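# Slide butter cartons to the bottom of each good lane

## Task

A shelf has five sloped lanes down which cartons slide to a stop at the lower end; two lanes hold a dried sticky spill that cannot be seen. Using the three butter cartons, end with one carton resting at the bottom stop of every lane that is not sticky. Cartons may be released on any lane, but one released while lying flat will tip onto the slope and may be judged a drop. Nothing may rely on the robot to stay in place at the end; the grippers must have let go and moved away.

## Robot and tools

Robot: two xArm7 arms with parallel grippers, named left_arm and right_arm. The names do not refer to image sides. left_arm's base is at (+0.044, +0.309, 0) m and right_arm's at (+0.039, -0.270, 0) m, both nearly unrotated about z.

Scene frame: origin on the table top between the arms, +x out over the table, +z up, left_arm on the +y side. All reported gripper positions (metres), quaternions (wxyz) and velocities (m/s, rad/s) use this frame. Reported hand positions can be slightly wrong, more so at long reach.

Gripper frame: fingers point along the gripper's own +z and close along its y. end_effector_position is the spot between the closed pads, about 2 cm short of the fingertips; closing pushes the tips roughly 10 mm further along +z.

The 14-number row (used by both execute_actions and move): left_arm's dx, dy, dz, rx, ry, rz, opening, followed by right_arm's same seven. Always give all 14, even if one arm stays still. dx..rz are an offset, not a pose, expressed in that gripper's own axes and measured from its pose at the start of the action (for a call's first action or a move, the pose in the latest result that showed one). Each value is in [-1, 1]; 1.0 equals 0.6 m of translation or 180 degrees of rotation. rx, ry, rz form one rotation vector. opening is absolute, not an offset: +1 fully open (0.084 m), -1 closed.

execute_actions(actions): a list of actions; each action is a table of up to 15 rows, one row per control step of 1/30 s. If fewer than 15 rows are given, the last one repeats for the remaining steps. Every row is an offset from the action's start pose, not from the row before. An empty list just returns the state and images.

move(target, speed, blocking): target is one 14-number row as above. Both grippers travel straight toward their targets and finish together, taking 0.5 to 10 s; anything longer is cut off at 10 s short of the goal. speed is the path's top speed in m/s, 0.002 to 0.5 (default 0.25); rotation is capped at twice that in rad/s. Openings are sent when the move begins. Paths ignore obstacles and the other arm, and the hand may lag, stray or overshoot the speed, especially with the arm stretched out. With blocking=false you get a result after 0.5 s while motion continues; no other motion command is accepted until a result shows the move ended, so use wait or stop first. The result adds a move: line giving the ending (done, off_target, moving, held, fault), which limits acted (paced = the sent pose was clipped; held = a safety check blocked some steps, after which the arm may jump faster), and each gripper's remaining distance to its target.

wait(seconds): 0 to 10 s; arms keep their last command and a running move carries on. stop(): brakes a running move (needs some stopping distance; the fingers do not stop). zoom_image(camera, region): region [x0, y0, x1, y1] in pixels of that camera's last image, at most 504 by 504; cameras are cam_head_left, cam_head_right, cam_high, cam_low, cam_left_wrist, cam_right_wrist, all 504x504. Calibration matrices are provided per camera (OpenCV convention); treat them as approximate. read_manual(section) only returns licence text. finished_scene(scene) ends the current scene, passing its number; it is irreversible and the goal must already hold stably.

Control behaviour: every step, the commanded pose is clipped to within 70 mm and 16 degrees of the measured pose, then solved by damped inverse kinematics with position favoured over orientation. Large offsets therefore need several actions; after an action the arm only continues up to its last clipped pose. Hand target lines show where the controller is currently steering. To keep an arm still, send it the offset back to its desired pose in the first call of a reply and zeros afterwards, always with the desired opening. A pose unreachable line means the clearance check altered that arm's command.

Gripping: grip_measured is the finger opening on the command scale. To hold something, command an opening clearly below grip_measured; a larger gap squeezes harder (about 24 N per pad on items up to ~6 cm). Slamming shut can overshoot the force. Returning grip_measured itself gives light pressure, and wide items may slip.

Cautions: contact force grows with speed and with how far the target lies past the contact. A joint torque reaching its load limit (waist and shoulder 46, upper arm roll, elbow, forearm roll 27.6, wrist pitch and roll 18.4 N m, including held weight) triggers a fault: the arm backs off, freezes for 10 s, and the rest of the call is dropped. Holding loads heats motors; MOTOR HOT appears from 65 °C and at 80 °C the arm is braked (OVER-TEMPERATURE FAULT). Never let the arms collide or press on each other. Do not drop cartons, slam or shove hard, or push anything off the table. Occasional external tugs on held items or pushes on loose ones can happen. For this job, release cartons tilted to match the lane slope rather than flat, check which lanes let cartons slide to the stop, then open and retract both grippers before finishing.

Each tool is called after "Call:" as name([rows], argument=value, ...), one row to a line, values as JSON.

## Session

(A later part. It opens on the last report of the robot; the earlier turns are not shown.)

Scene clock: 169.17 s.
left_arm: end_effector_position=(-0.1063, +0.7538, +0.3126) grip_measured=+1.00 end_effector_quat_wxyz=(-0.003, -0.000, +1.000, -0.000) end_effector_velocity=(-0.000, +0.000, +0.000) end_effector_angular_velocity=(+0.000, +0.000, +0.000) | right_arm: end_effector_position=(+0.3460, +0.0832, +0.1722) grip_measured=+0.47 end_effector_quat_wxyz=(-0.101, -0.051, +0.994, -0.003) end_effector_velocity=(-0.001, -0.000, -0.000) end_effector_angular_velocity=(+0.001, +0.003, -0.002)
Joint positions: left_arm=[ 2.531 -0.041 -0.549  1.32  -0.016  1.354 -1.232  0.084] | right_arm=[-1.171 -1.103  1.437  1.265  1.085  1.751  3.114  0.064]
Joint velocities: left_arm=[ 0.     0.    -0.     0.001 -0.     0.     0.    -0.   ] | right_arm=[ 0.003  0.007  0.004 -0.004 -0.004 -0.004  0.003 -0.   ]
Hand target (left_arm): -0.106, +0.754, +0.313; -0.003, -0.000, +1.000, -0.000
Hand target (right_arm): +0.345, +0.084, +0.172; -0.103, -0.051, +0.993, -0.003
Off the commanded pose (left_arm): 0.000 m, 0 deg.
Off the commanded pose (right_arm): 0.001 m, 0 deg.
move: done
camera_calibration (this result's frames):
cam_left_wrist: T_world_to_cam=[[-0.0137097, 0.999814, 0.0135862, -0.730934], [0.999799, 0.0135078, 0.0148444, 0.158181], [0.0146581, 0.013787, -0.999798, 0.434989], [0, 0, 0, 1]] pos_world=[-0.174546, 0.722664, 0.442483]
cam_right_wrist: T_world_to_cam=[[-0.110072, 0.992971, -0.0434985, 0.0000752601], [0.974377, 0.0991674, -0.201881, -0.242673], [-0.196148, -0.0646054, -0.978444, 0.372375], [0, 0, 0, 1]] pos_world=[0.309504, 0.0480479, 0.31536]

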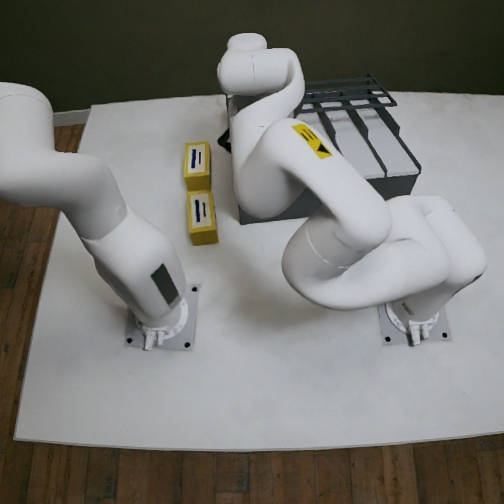

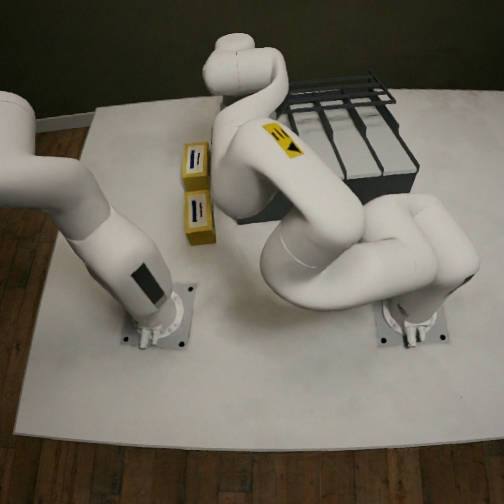

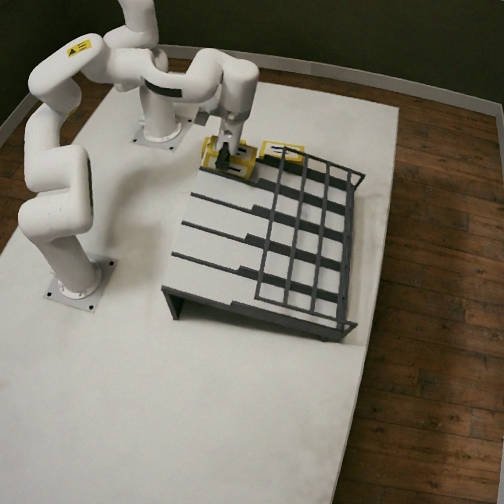

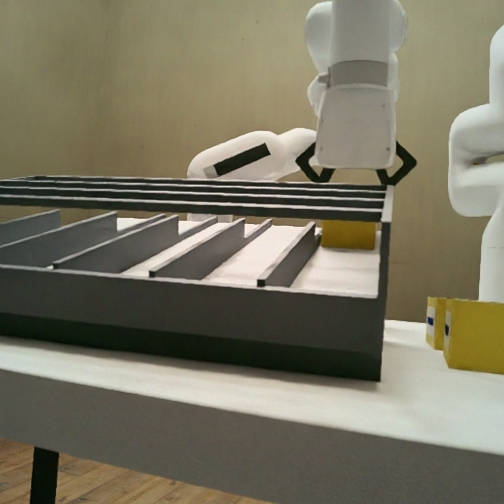

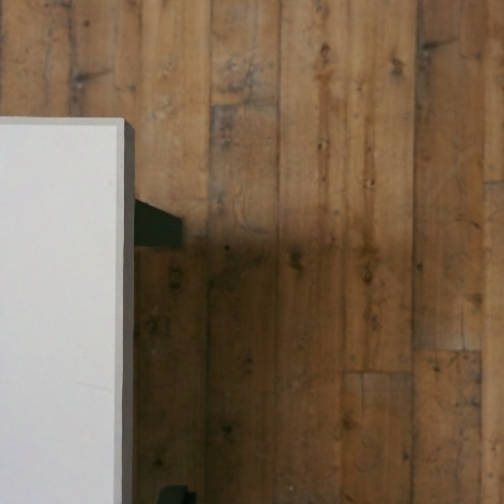

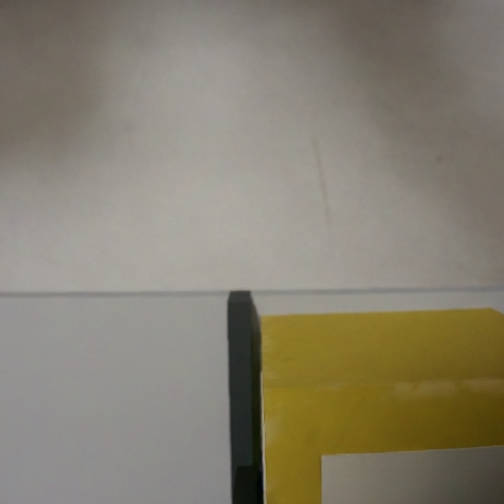

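Call:
move(target=[0,0,0,0,0,0,1,0,0,-0.005,0,0,0,0.75])

Call:
move(target=[0,0,0,0,0,0,1,0,0.2,-0.15,0,0,0,1])

Scene clock: 173.33 s.
left_arm: end_effector_position=(-0.1063, +0.7538, +0.3126) grip_measured=+1.00 end_effector_quat_wxyz=(-0.003, -0.000, +1.000, -0.000) end_effector_velocity=(+0.000, +0.000, +0.000) end_effector_angular_velocity=(+0.000, +0.001, -0.001) | right_arm: end_effector_position=(+0.3464, +0.0834, +0.1749) grip_measured=+0.75 end_effector_quat_wxyz=(-0.101, -0.051, +0.994, -0.003) end_effector_velocity=(+0.001, -0.001, +0.001) end_effector_angular_velocity=(-0.000, -0.002, -0.002)
Joint positions: left_arm=[ 2.531 -0.041 -0.549  1.32  -0.016  1.354 -1.232  0.084] | right_arm=[-1.173 -1.1    1.434  1.271  1.081  1.756  3.115  0.075]
Joint velocities: left_arm=[-0.001 -0.    -0.     0.     0.    -0.     0.    -0.   ] | right_arm=[-0.002  0.    -0.002  0.001 -0.001 -0.    -0.    -0.   ]
Hand target (left_arm): -0.106, +0.754, +0.313; -0.003, -0.000, +1.000, -0.000
Hand target (right_arm): +0.347, +0.083, +0.175; -0.101, -0.051, +0.994, -0.003
Off the commanded pose (left_arm): 0.000 m, 0 deg.
Off the commanded pose (right_arm): 0.000 m, 0 deg.
move: done
camera_calibration (this result's frames):
cam_left_wrist: T_world_to_cam=[[-0.0137099, 0.999814, 0.0135861, -0.730934], [0.999799, 0.0135079, 0.0148445, 0.158181], [0.0146582, 0.0137869, -0.999798, 0.434989], [0, 0, 0, 1]] pos_world=[-0.174546, 0.722664, 0.442483]
cam_right_wrist: T_world_to_cam=[[-0.110509, 0.992923, -0.043488, 0.000196594], [0.974248, 0.0995704, -0.202303, -0.242425], [-0.196541, -0.0647245, -0.978357, 0.375316], [0, 0, 0, 1]] pos_world=[0.309969, 0.0482353, 0.318158]

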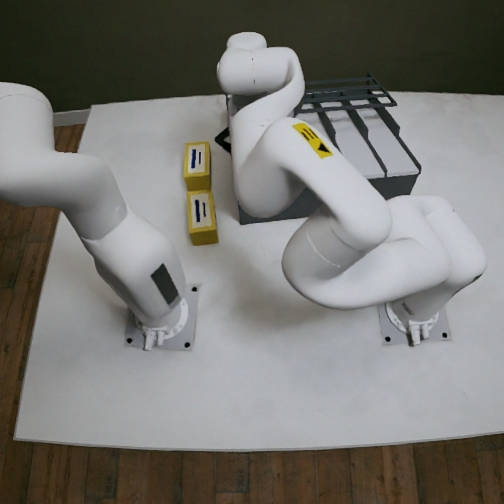

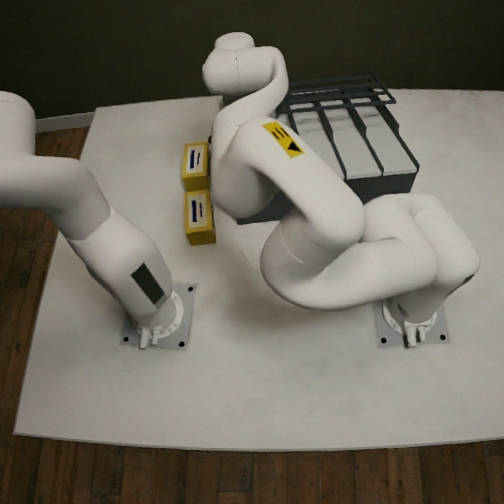

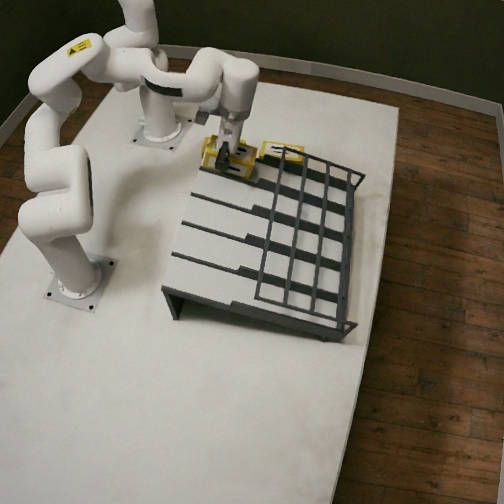

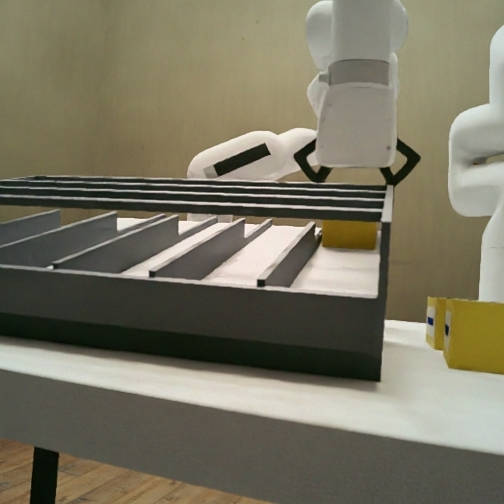

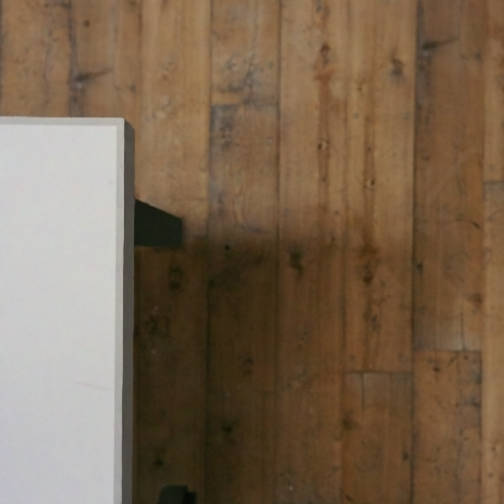

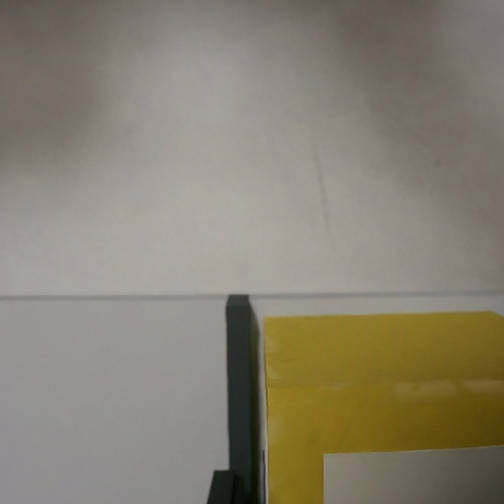

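Scene clock: 174.47 s.
left_arm: end_effector_position=(-0.1063, +0.7538, +0.3126) grip_measured=+1.00 end_effector_quat_wxyz=(-0.003, -0.000, +1.000, -0.000) end_effector_velocity=(-0.000, -0.000, +0.000) end_effector_angular_velocity=(-0.000, +0.001, -0.000) | right_arm: end_effector_position=(+0.3520, +0.2044, +0.2637) grip_measured=+1.00 end_effector_quat_wxyz=(-0.102, -0.051, +0.994, -0.002) end_effector_velocity=(-0.001, +0.003, +0.002) end_effector_angular_velocity=(-0.000, +0.002, +0.005)
Joint positions: left_arm=[ 2.531 -0.041 -0.549  1.32  -0.016  1.354 -1.232  0.084] | right_arm=[-1.452 -1.021  1.55   1.912  1.125  1.955  3.469  0.084]
Joint velocities: left_arm=[ 0.     0.     0.     0.     0.001  0.    -0.    -0.   ] | right_arm=[-0.009  0.002  0.007  0.019  0.002  0.006  0.007  0.   ]
Hand target (left_arm): -0.106, +0.754, +0.313; -0.003, -0.000, +1.000, -0.000
Hand target (right_arm): +0.352, +0.205, +0.264; -0.102, -0.051, +0.994, -0.002
Off the commanded pose (left_arm): 0.000 m, 0 deg.
Off the commanded pose (right_arm): 0.000 m, 0 deg.
move: done
camera_calibration (this result's frames):
cam_left_wrist: T_world_to_cam=[[-0.0137098, 0.999814, 0.0135862, -0.730934], [0.999799, 0.0135079, 0.0148444, 0.158181], [0.0146581, 0.013787, -0.999798, 0.434989], [0, 0, 0, 1]] pos_world=[-0.174546, 0.722664, 0.442483]
cam_right_wrist: T_world_to_cam=[[-0.110105, 0.993038, -0.041862, -0.11611], [0.974137, 0.0994564, -0.202893, -0.241738], [-0.197317, -0.0631189, -0.978306, 0.470957], [0, 0, 0, 1]] pos_world=[0.315629, 0.169071, 0.406832]

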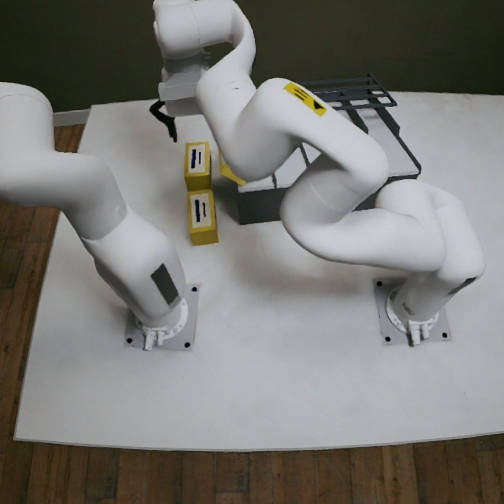

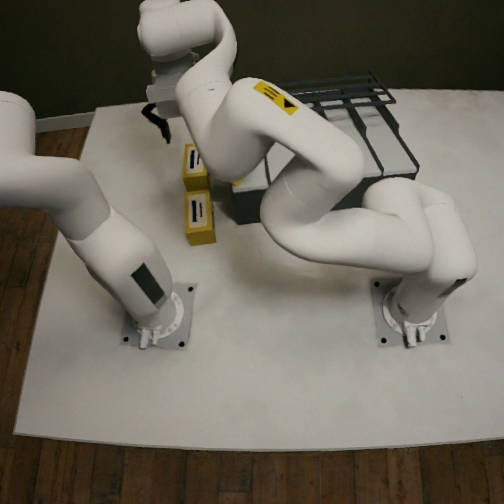

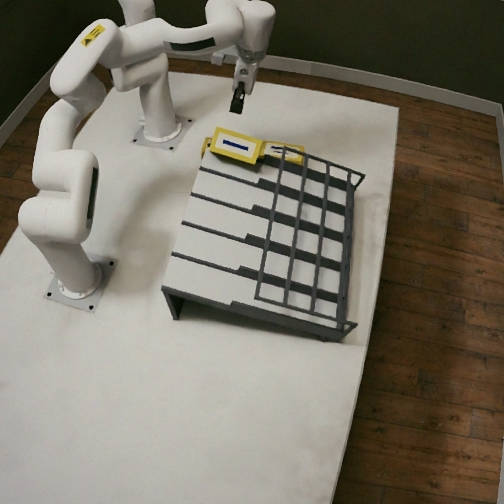

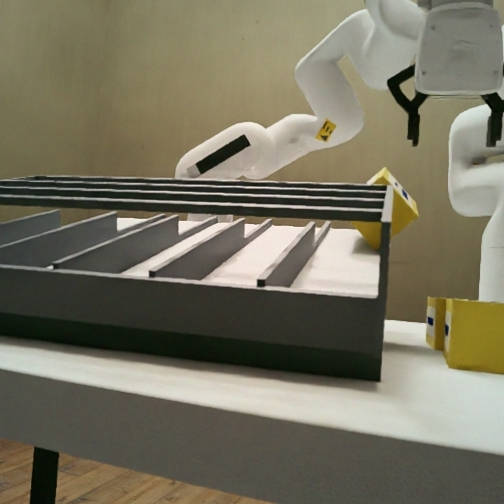

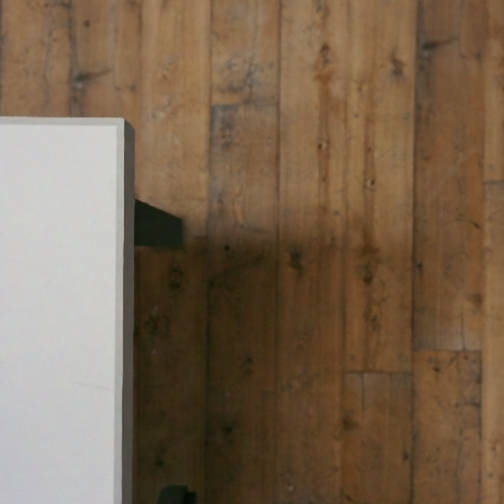

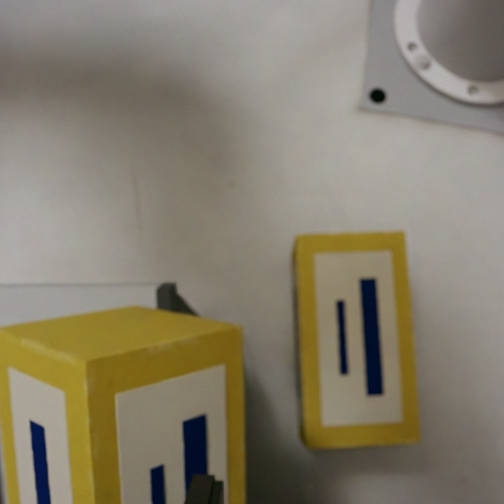

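Call:
wait(seconds=1)

Call:
zoom_image(camera="cam_low", region=[300, 140, 504, 380])

Scene clock: 181.27 s.
left_arm: end_effector_position=(-0.1063, +0.7538, +0.3126) grip_measured=+1.00 end_effector_quat_wxyz=(-0.003, -0.000, +1.000, -0.000) end_effector_velocity=(+0.000, -0.000, -0.000) end_effector_angular_velocity=(-0.001, -0.000, -0.001) | right_arm: end_effector_position=(+0.3521, +0.2046, +0.2639) grip_measured=+1.00 end_effector_quat_wxyz=(-0.102, -0.051, +0.994, -0.002) end_effector_velocity=(+0.001, -0.001, -0.000) end_effector_angular_velocity=(-0.000, +0.000, -0.002)
Joint positions: left_arm=[ 2.531 -0.041 -0.549  1.32  -0.016  1.354 -1.232  0.084] | right_arm=[-1.453 -1.021  1.55   1.914  1.125  1.956  3.47   0.084]
Joint velocities: left_arm=[-0.001  0.    -0.    -0.001 -0.     0.     0.    -0.   ] | right_arm=[-0.002  0.     0.    -0.    -0.001  0.     0.    -0.   ]
Hand target (left_arm): -0.106, +0.754, +0.313; -0.003, -0.000, +1.000, -0.000
Hand target (right_arm): +0.352, +0.205, +0.264; -0.102, -0.051, +0.994, -0.002
Off the commanded pose (left_arm): 0.000 m, 0 deg.
Off the commanded pose (right_arm): 0.001 m, 0 deg.
wait: 1.00 s; at rest from the start
camera_calibration (this result's frames):
cam_left_wrist: T_world_to_cam=[[-0.0137099, 0.999814, 0.0135862, -0.730934], [0.999799, 0.013508, 0.0148445, 0.158181], [0.0146582, 0.013787, -0.999798, 0.434989], [0, 0, 0, 1]] pos_world=[-0.174546, 0.722664, 0.442483]
cam_right_wrist: T_world_to_cam=[[-0.110285, 0.99302, -0.0418069, -0.116224], [0.974137, 0.0996502, -0.202798, -0.241865], [-0.197217, -0.0630914, -0.978328, 0.471172], [0, 0, 0, 1]] pos_world=[0.315715, 0.169242, 0.407051]

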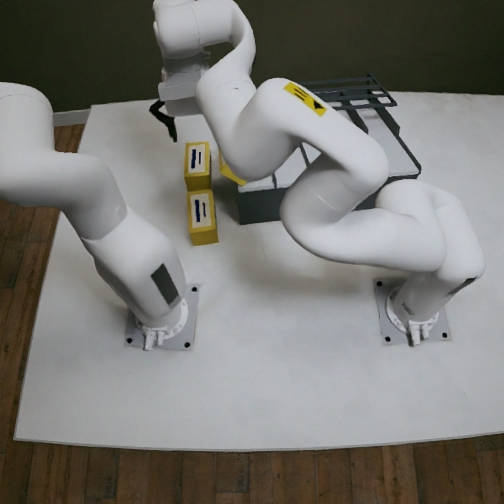

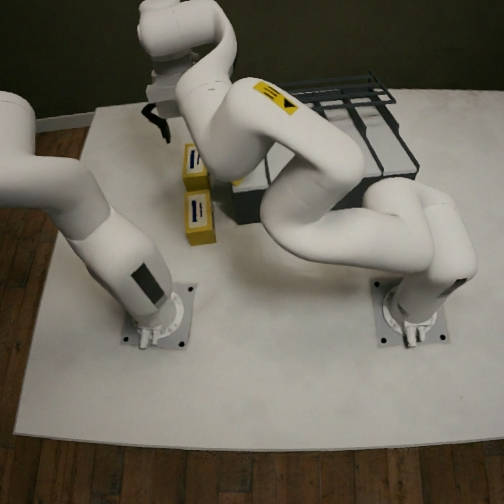

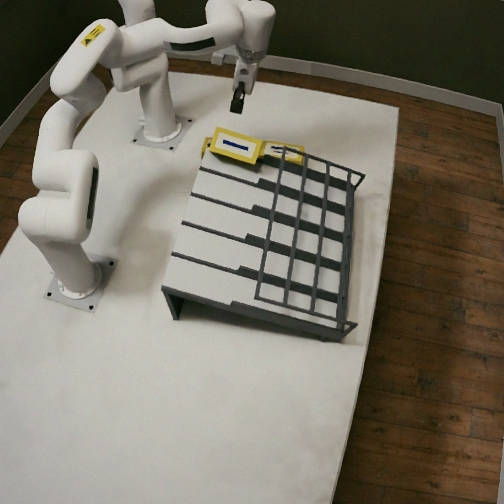

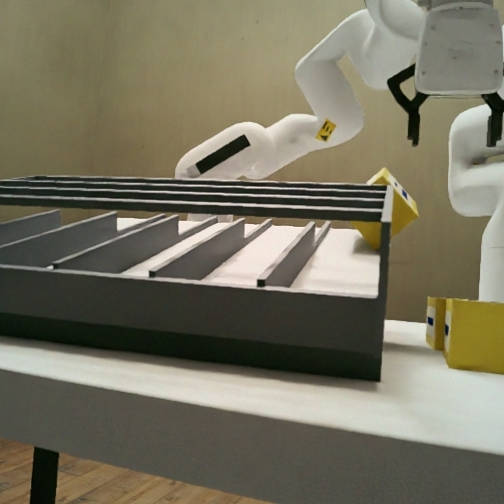

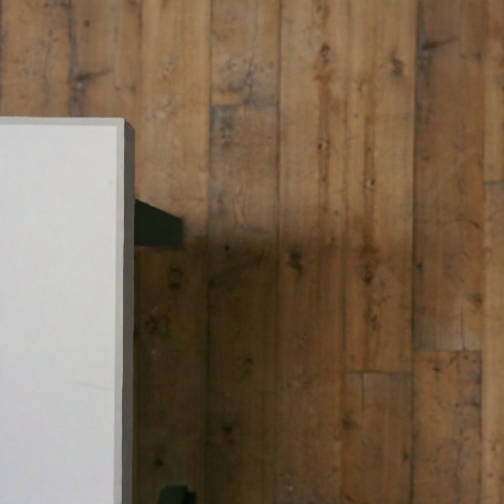

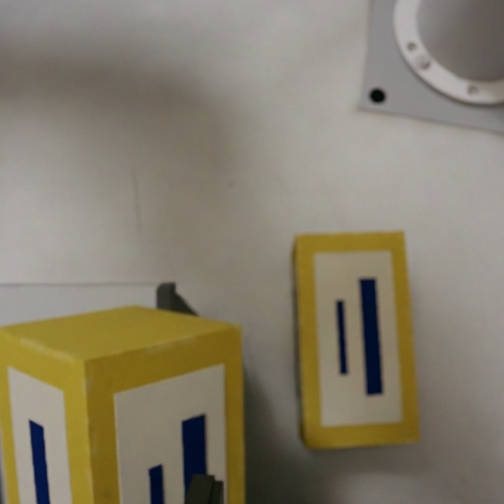

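Region (300, 140, 504, 380) of cam_low's 504x504 image, scaled by 2.100, with more detail than that image has; it fills the left 428 columns of this view, and the rest is white.

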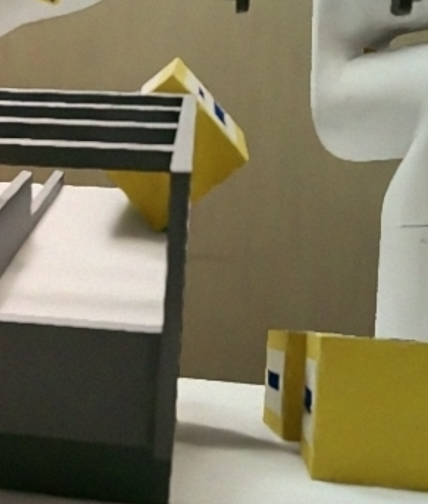

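Call:
move(target=[0,0,0,0,0,0,1,0,0,0.1,0,0,0,-1], speed=0.1)

Call:
move(target=[0,0,0,0,0,0,1,0,-0.13,0,0,0,0,-1], speed=0.03)

Scene clock: 190.57 s.
left_arm: end_effector_position=(-0.1063, +0.7538, +0.3126) grip_measured=+1.00 end_effector_quat_wxyz=(-0.003, -0.000, +1.000, -0.000) end_effector_velocity=(+0.000, -0.001, -0.001) end_effector_angular_velocity=(-0.002, +0.000, -0.000) | right_arm: end_effector_position=(+0.3403, +0.2034, +0.2057) grip_measured=-1.00 end_effector_quat_wxyz=(-0.101, -0.051, +0.994, -0.002) end_effector_velocity=(+0.000, -0.001, -0.001) end_effector_angular_velocity=(+0.001, -0.000, -0.002)
Joint positions: left_arm=[ 2.531 -0.041 -0.549  1.32  -0.016  1.354 -1.232  0.084] | right_arm=[-1.341 -1.09   1.556  1.722  1.157  1.847  3.414  0.   ]
Joint velocities: left_arm=[ 0.    -0.    -0.    -0.002  0.001  0.    -0.    -0.   ] | right_arm=[ 0.002 -0.001 -0.    -0.006  0.001 -0.003 -0.001  0.   ]
Hand target (left_arm): -0.106, +0.754, +0.313; -0.003, -0.000, +1.000, -0.000
Hand target (right_arm): +0.340, +0.204, +0.205; -0.101, -0.051, +0.994, -0.002
Off the commanded pose (left_arm): 0.000 m, 0 deg.
Off the commanded pose (right_arm): 0.001 m, 0 deg.
move: done
camera_calibration (this result's frames):
cam_left_wrist: T_world_to_cam=[[-0.01371, 0.999814, 0.0135863, -0.730934], [0.999799, 0.0135081, 0.0148444, 0.158181], [0.0146581, 0.0137871, -0.999798, 0.434988], [0, 0, 0, 1]] pos_world=[-0.174546, 0.722664, 0.442483]
cam_right_wrist: T_world_to_cam=[[-0.109693, 0.99308, -0.0419406, -0.118934], [0.974413, 0.0991111, -0.201734, -0.24226], [-0.196182, -0.0629962, -0.978542, 0.411528], [0, 0, 0, 1]] pos_world=[0.30375, 0.168046, 0.348837]

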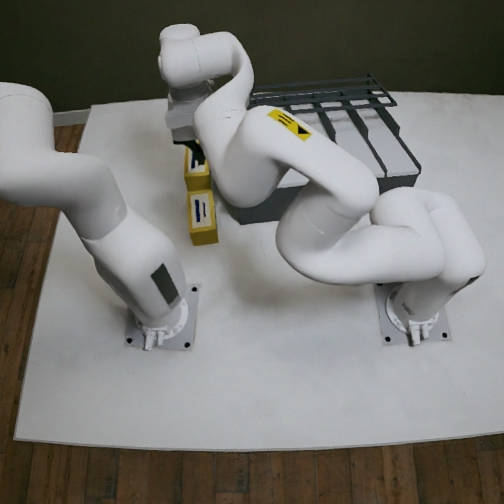

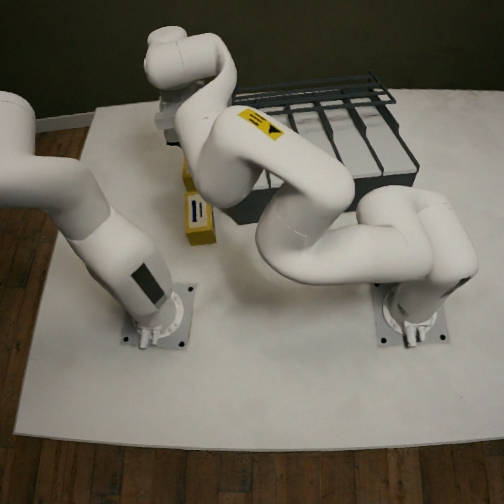

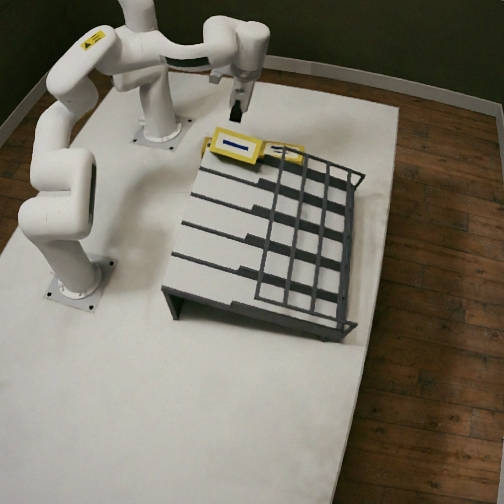

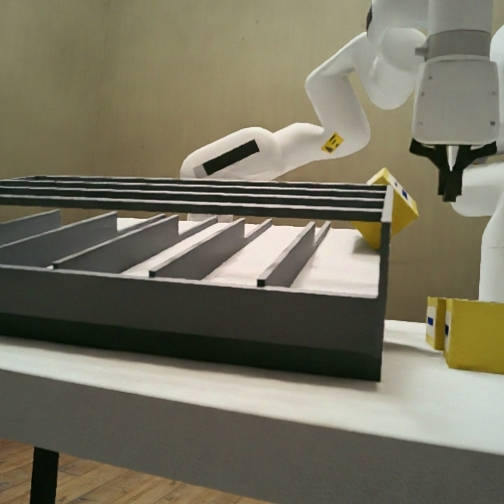

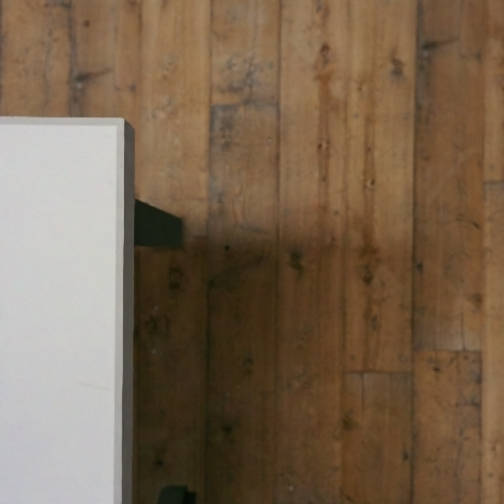

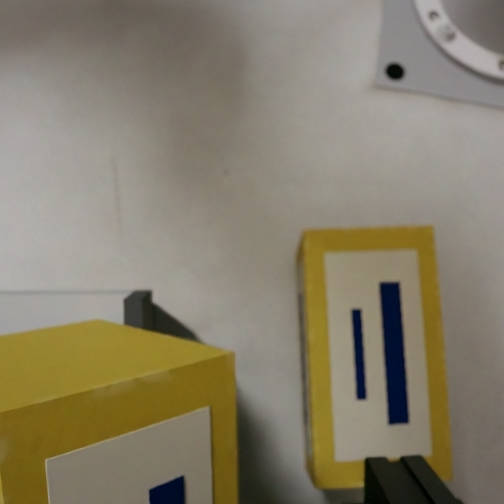

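Scene clock: 193.43 s.
left_arm: end_effector_position=(-0.1063, +0.7538, +0.3126) grip_measured=+1.00 end_effector_quat_wxyz=(-0.003, -0.000, +1.000, -0.000) end_effector_velocity=(-0.000, -0.000, -0.000) end_effector_angular_velocity=(-0.001, +0.001, -0.001) | right_arm: end_effector_position=(+0.3542, +0.1216, +0.2138) grip_measured=-1.00 end_effector_quat_wxyz=(-0.091, -0.044, +0.995, +0.000) end_effector_velocity=(+0.000, +0.002, +0.001) end_effector_angular_velocity=(+0.005, -0.007, +0.005)
Joint positions: left_arm=[ 2.531 -0.041 -0.549  1.32  -0.016  1.354 -1.232  0.084] | right_arm=[-1.24  -1.092  1.414  1.455  1.098  1.837  3.219  0.   ]
Joint velocities: left_arm=[-0.001 -0.     0.    -0.001  0.001 -0.001 -0.     0.   ] | right_arm=[-0.003 -0.043 -0.034  0.002  0.038  0.031 -0.019  0.   ]
Hand target (left_arm): -0.106, +0.754, +0.313; -0.003, -0.000, +1.000, -0.000
Hand target (right_arm): +0.348, +0.126, +0.205; -0.101, -0.051, +0.994, -0.002
Off the commanded pose (left_arm): 0.000 m, 0 deg.
Off the commanded pose (right_arm): 0.011 m, 1 deg.
move: off_target (right_arm)
camera_calibration (this result's frames):
cam_left_wrist: T_world_to_cam=[[-0.0137098, 0.999814, 0.0135862, -0.730934], [0.999799, 0.0135079, 0.0148443, 0.158181], [0.0146581, 0.013787, -0.999798, 0.434989], [0, 0, 0, 1]] pos_world=[-0.174546, 0.722664, 0.442483]
cam_right_wrist: T_world_to_cam=[[-0.0959985, 0.994603, -0.039363, -0.0413853], [0.979387, 0.0873212, -0.182145, -0.250591], [-0.177724, -0.0560372, -0.982484, 0.41053], [0, 0, 0, 1]] pos_world=[0.314413, 0.0860488, 0.356066]

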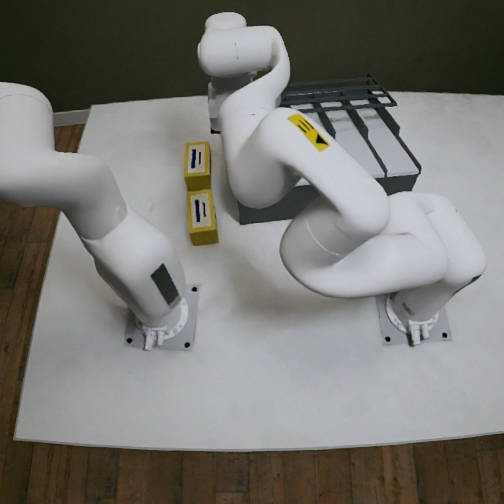

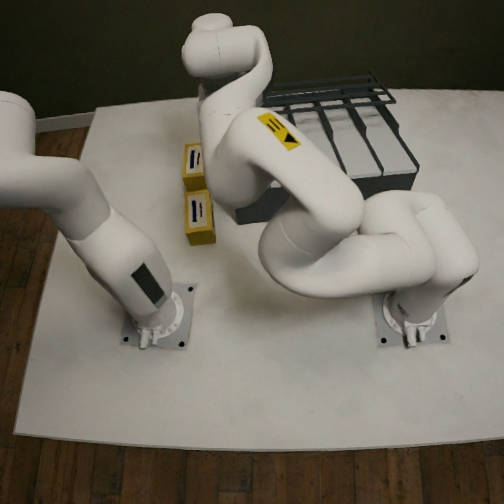

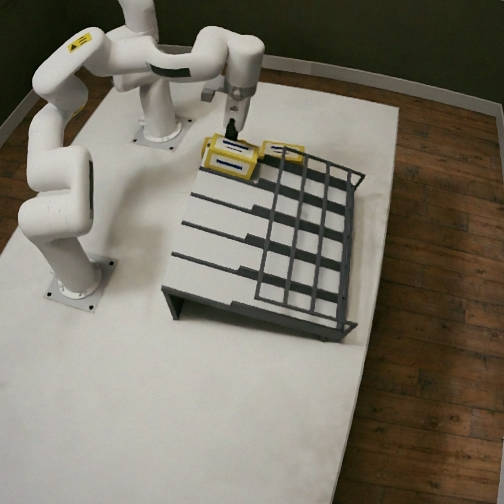

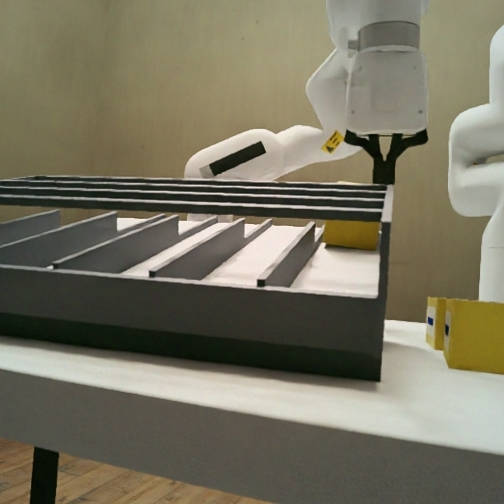

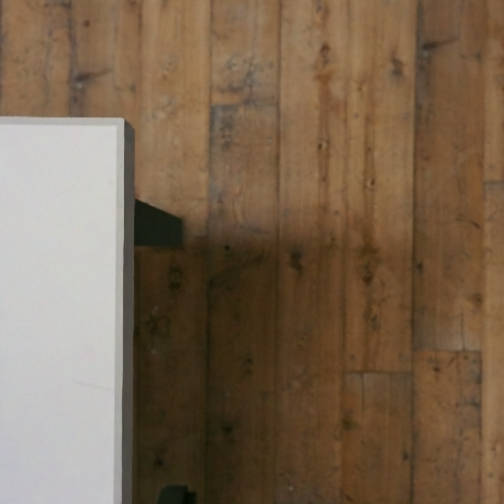

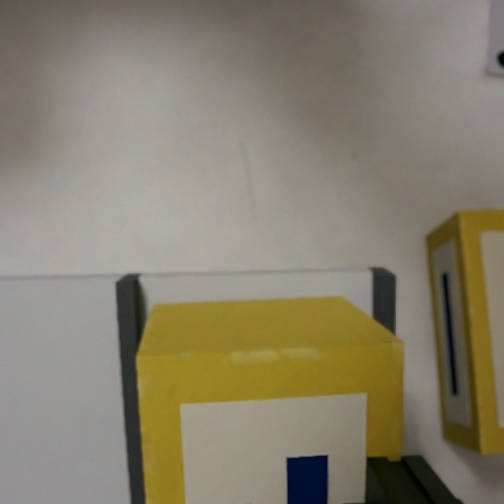

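Call:
move(target=[0,0,0,0,0,0,1,0,0,-0.1,0,0,0,1], speed=0.1)

Call:
wait(seconds=3)

Scene clock: 198.33 s.
left_arm: end_effector_position=(-0.1063, +0.7538, +0.3126) grip_measured=+1.00 end_effector_quat_wxyz=(-0.003, -0.000, +1.000, -0.000) end_effector_velocity=(-0.000, +0.000, +0.000) end_effector_angular_velocity=(+0.000, +0.001, -0.000) | right_arm: end_effector_position=(+0.3649, +0.1223, +0.2722) grip_measured=+1.00 end_effector_quat_wxyz=(-0.092, -0.045, +0.995, +0.000) end_effector_velocity=(-0.001, +0.001, +0.002) end_effector_angular_velocity=(-0.002, +0.001, +0.002)
Joint positions: left_arm=[ 2.531 -0.041 -0.549  1.32  -0.016  1.354 -1.232  0.084] | right_arm=[-1.324 -1.02   1.381  1.623  1.05   1.942  3.258  0.084]
Joint velocities: left_arm=[-0.    -0.    -0.     0.     0.001 -0.    -0.    -0.   ] | right_arm=[-0.002  0.002  0.     0.007 -0.002  0.005  0.002  0.   ]
Hand target (left_arm): -0.106, +0.754, +0.313; -0.003, -0.000, +1.000, -0.000
Hand target (right_arm): +0.365, +0.122, +0.273; -0.091, -0.045, +0.995, +0.001
Off the commanded pose (left_arm): 0.000 m, 0 deg.
Off the commanded pose (right_arm): 0.001 m, 0 deg.
move: done
camera_calibration (this result's frames):
cam_left_wrist: T_world_to_cam=[[-0.0137098, 0.999814, 0.0135863, -0.730934], [0.999799, 0.0135079, 0.0148442, 0.158181], [0.0146579, 0.0137871, -0.999798, 0.434988], [0, 0, 0, 1]] pos_world=[-0.174546, 0.722664, 0.442483]
cam_right_wrist: T_world_to_cam=[[-0.0966201, 0.994543, -0.0393558, -0.0385805], [0.97915, 0.0878771, -0.18315, -0.250189], [-0.178692, -0.0562311, -0.982297, 0.470148], [0, 0, 0, 1]] pos_world=[0.325256, 0.0867928, 0.414484]

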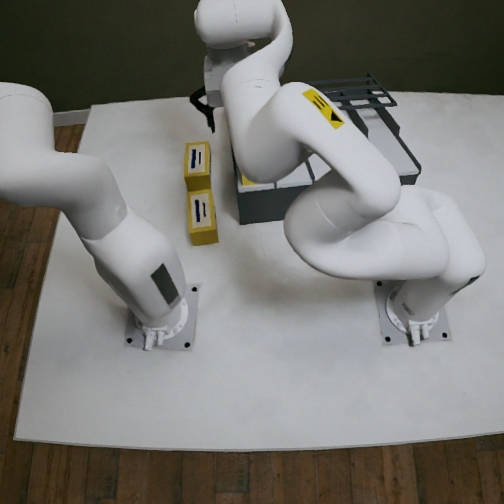

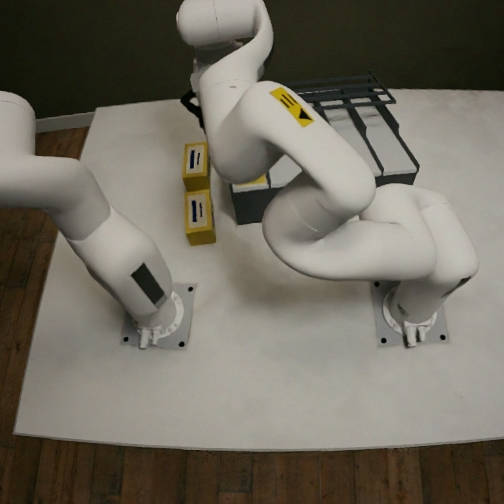

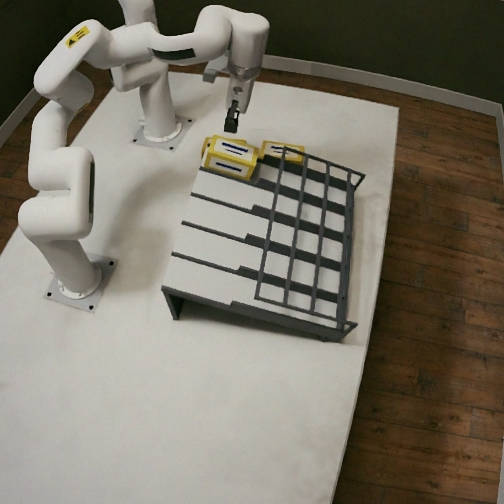

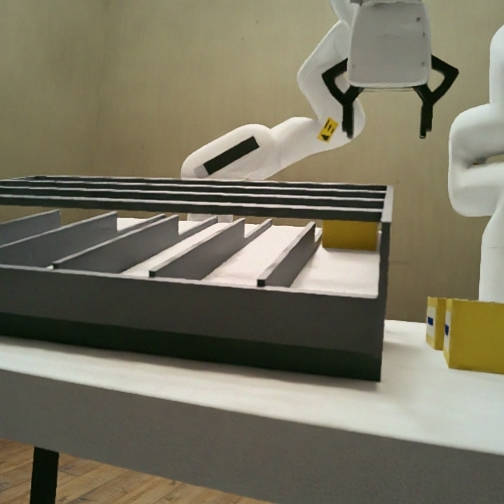

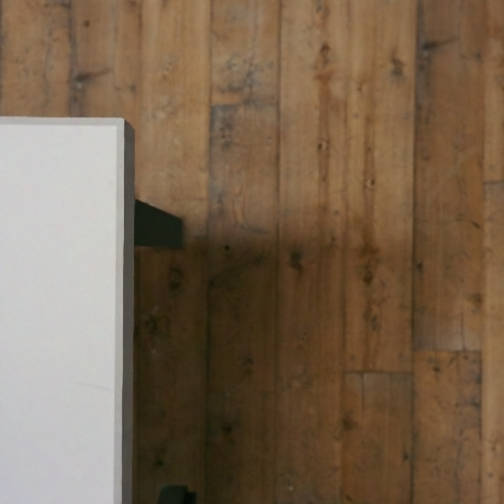

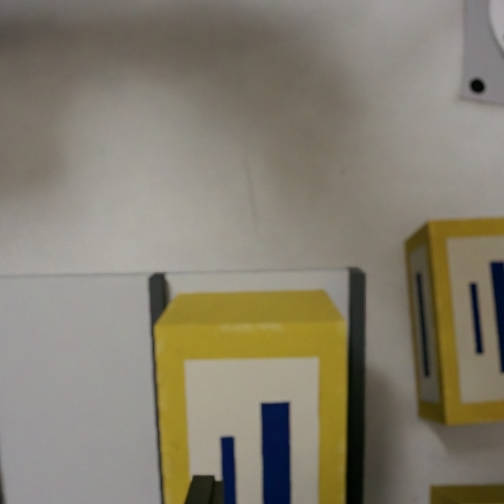

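Scene clock: 201.33 s.
left_arm: end_effector_position=(-0.1063, +0.7538, +0.3126) grip_measured=+1.00 end_effector_quat_wxyz=(-0.003, -0.000, +1.000, -0.000) end_effector_velocity=(+0.000, +0.000, +0.000) end_effector_angular_velocity=(+0.000, -0.001, -0.000) | right_arm: end_effector_position=(+0.3652, +0.1222, +0.2728) grip_measured=+1.00 end_effector_quat_wxyz=(-0.091, -0.045, +0.995, +0.001) end_effector_velocity=(+0.001, -0.001, +0.000) end_effector_angular_velocity=(-0.000, -0.000, -0.002)
Joint positions: left_arm=[ 2.531 -0.041 -0.549  1.32  -0.016  1.354 -1.232  0.084] | right_arm=[-1.325 -1.019  1.38   1.624  1.05   1.942  3.258  0.084]
Joint velocities: left_arm=[-0.     0.     0.     0.    -0.001 -0.     0.    -0.   ] | right_arm=[-0.001  0.001  0.    -0.001 -0.001 -0.001  0.001  0.   ]
Hand target (left_arm): -0.106, +0.754, +0.313; -0.003, -0.000, +1.000, -0.000
Hand target (right_arm): +0.365, +0.122, +0.273; -0.091, -0.045, +0.995, +0.001
Off the commanded pose (left_arm): 0.000 m, 0 deg.
Off the commanded pose (right_arm): 0.000 m, 0 deg.
wait: 3.00 s; at rest by 0.17 s
camera_calibration (this result's frames):
cam_left_wrist: T_world_to_cam=[[-0.0137098, 0.999814, 0.0135862, -0.730934], [0.999799, 0.0135079, 0.0148443, 0.158181], [0.014658, 0.013787, -0.999798, 0.434989], [0, 0, 0, 1]] pos_world=[-0.174546, 0.722664, 0.442483]
cam_right_wrist: T_world_to_cam=[[-0.0961141, 0.994611, -0.0388732, -0.0387013], [0.979319, 0.0875066, -0.182422, -0.250575], [-0.178037, -0.0556025, -0.982452, 0.470497], [0, 0, 0, 1]] pos_world=[0.325439, 0.0865805, 0.415026]

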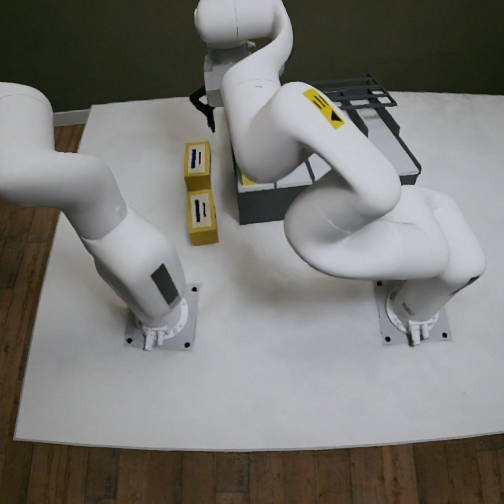

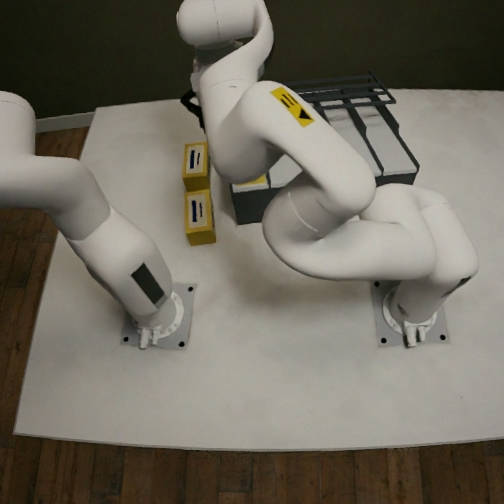

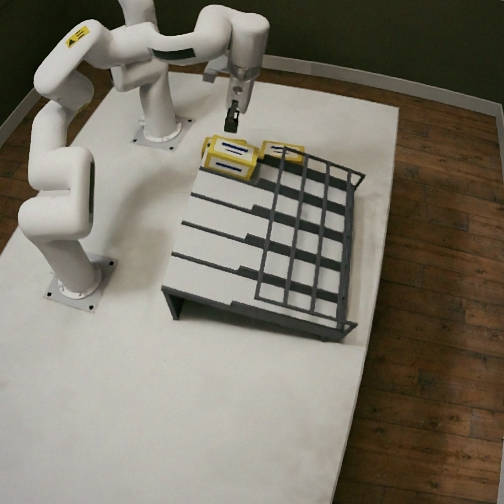

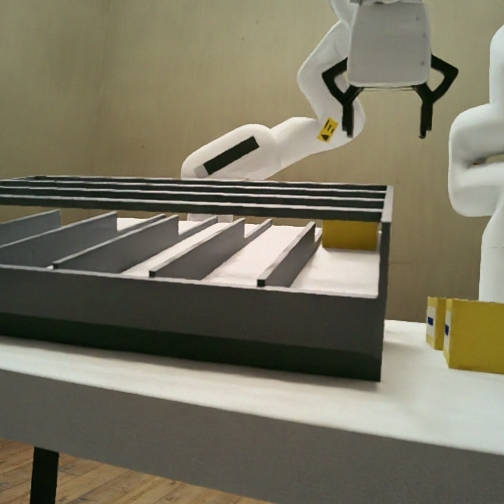

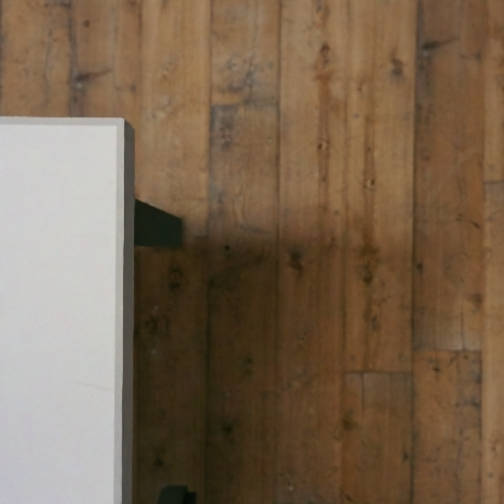

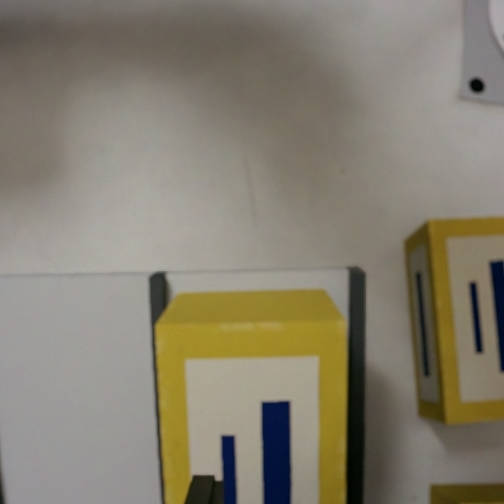

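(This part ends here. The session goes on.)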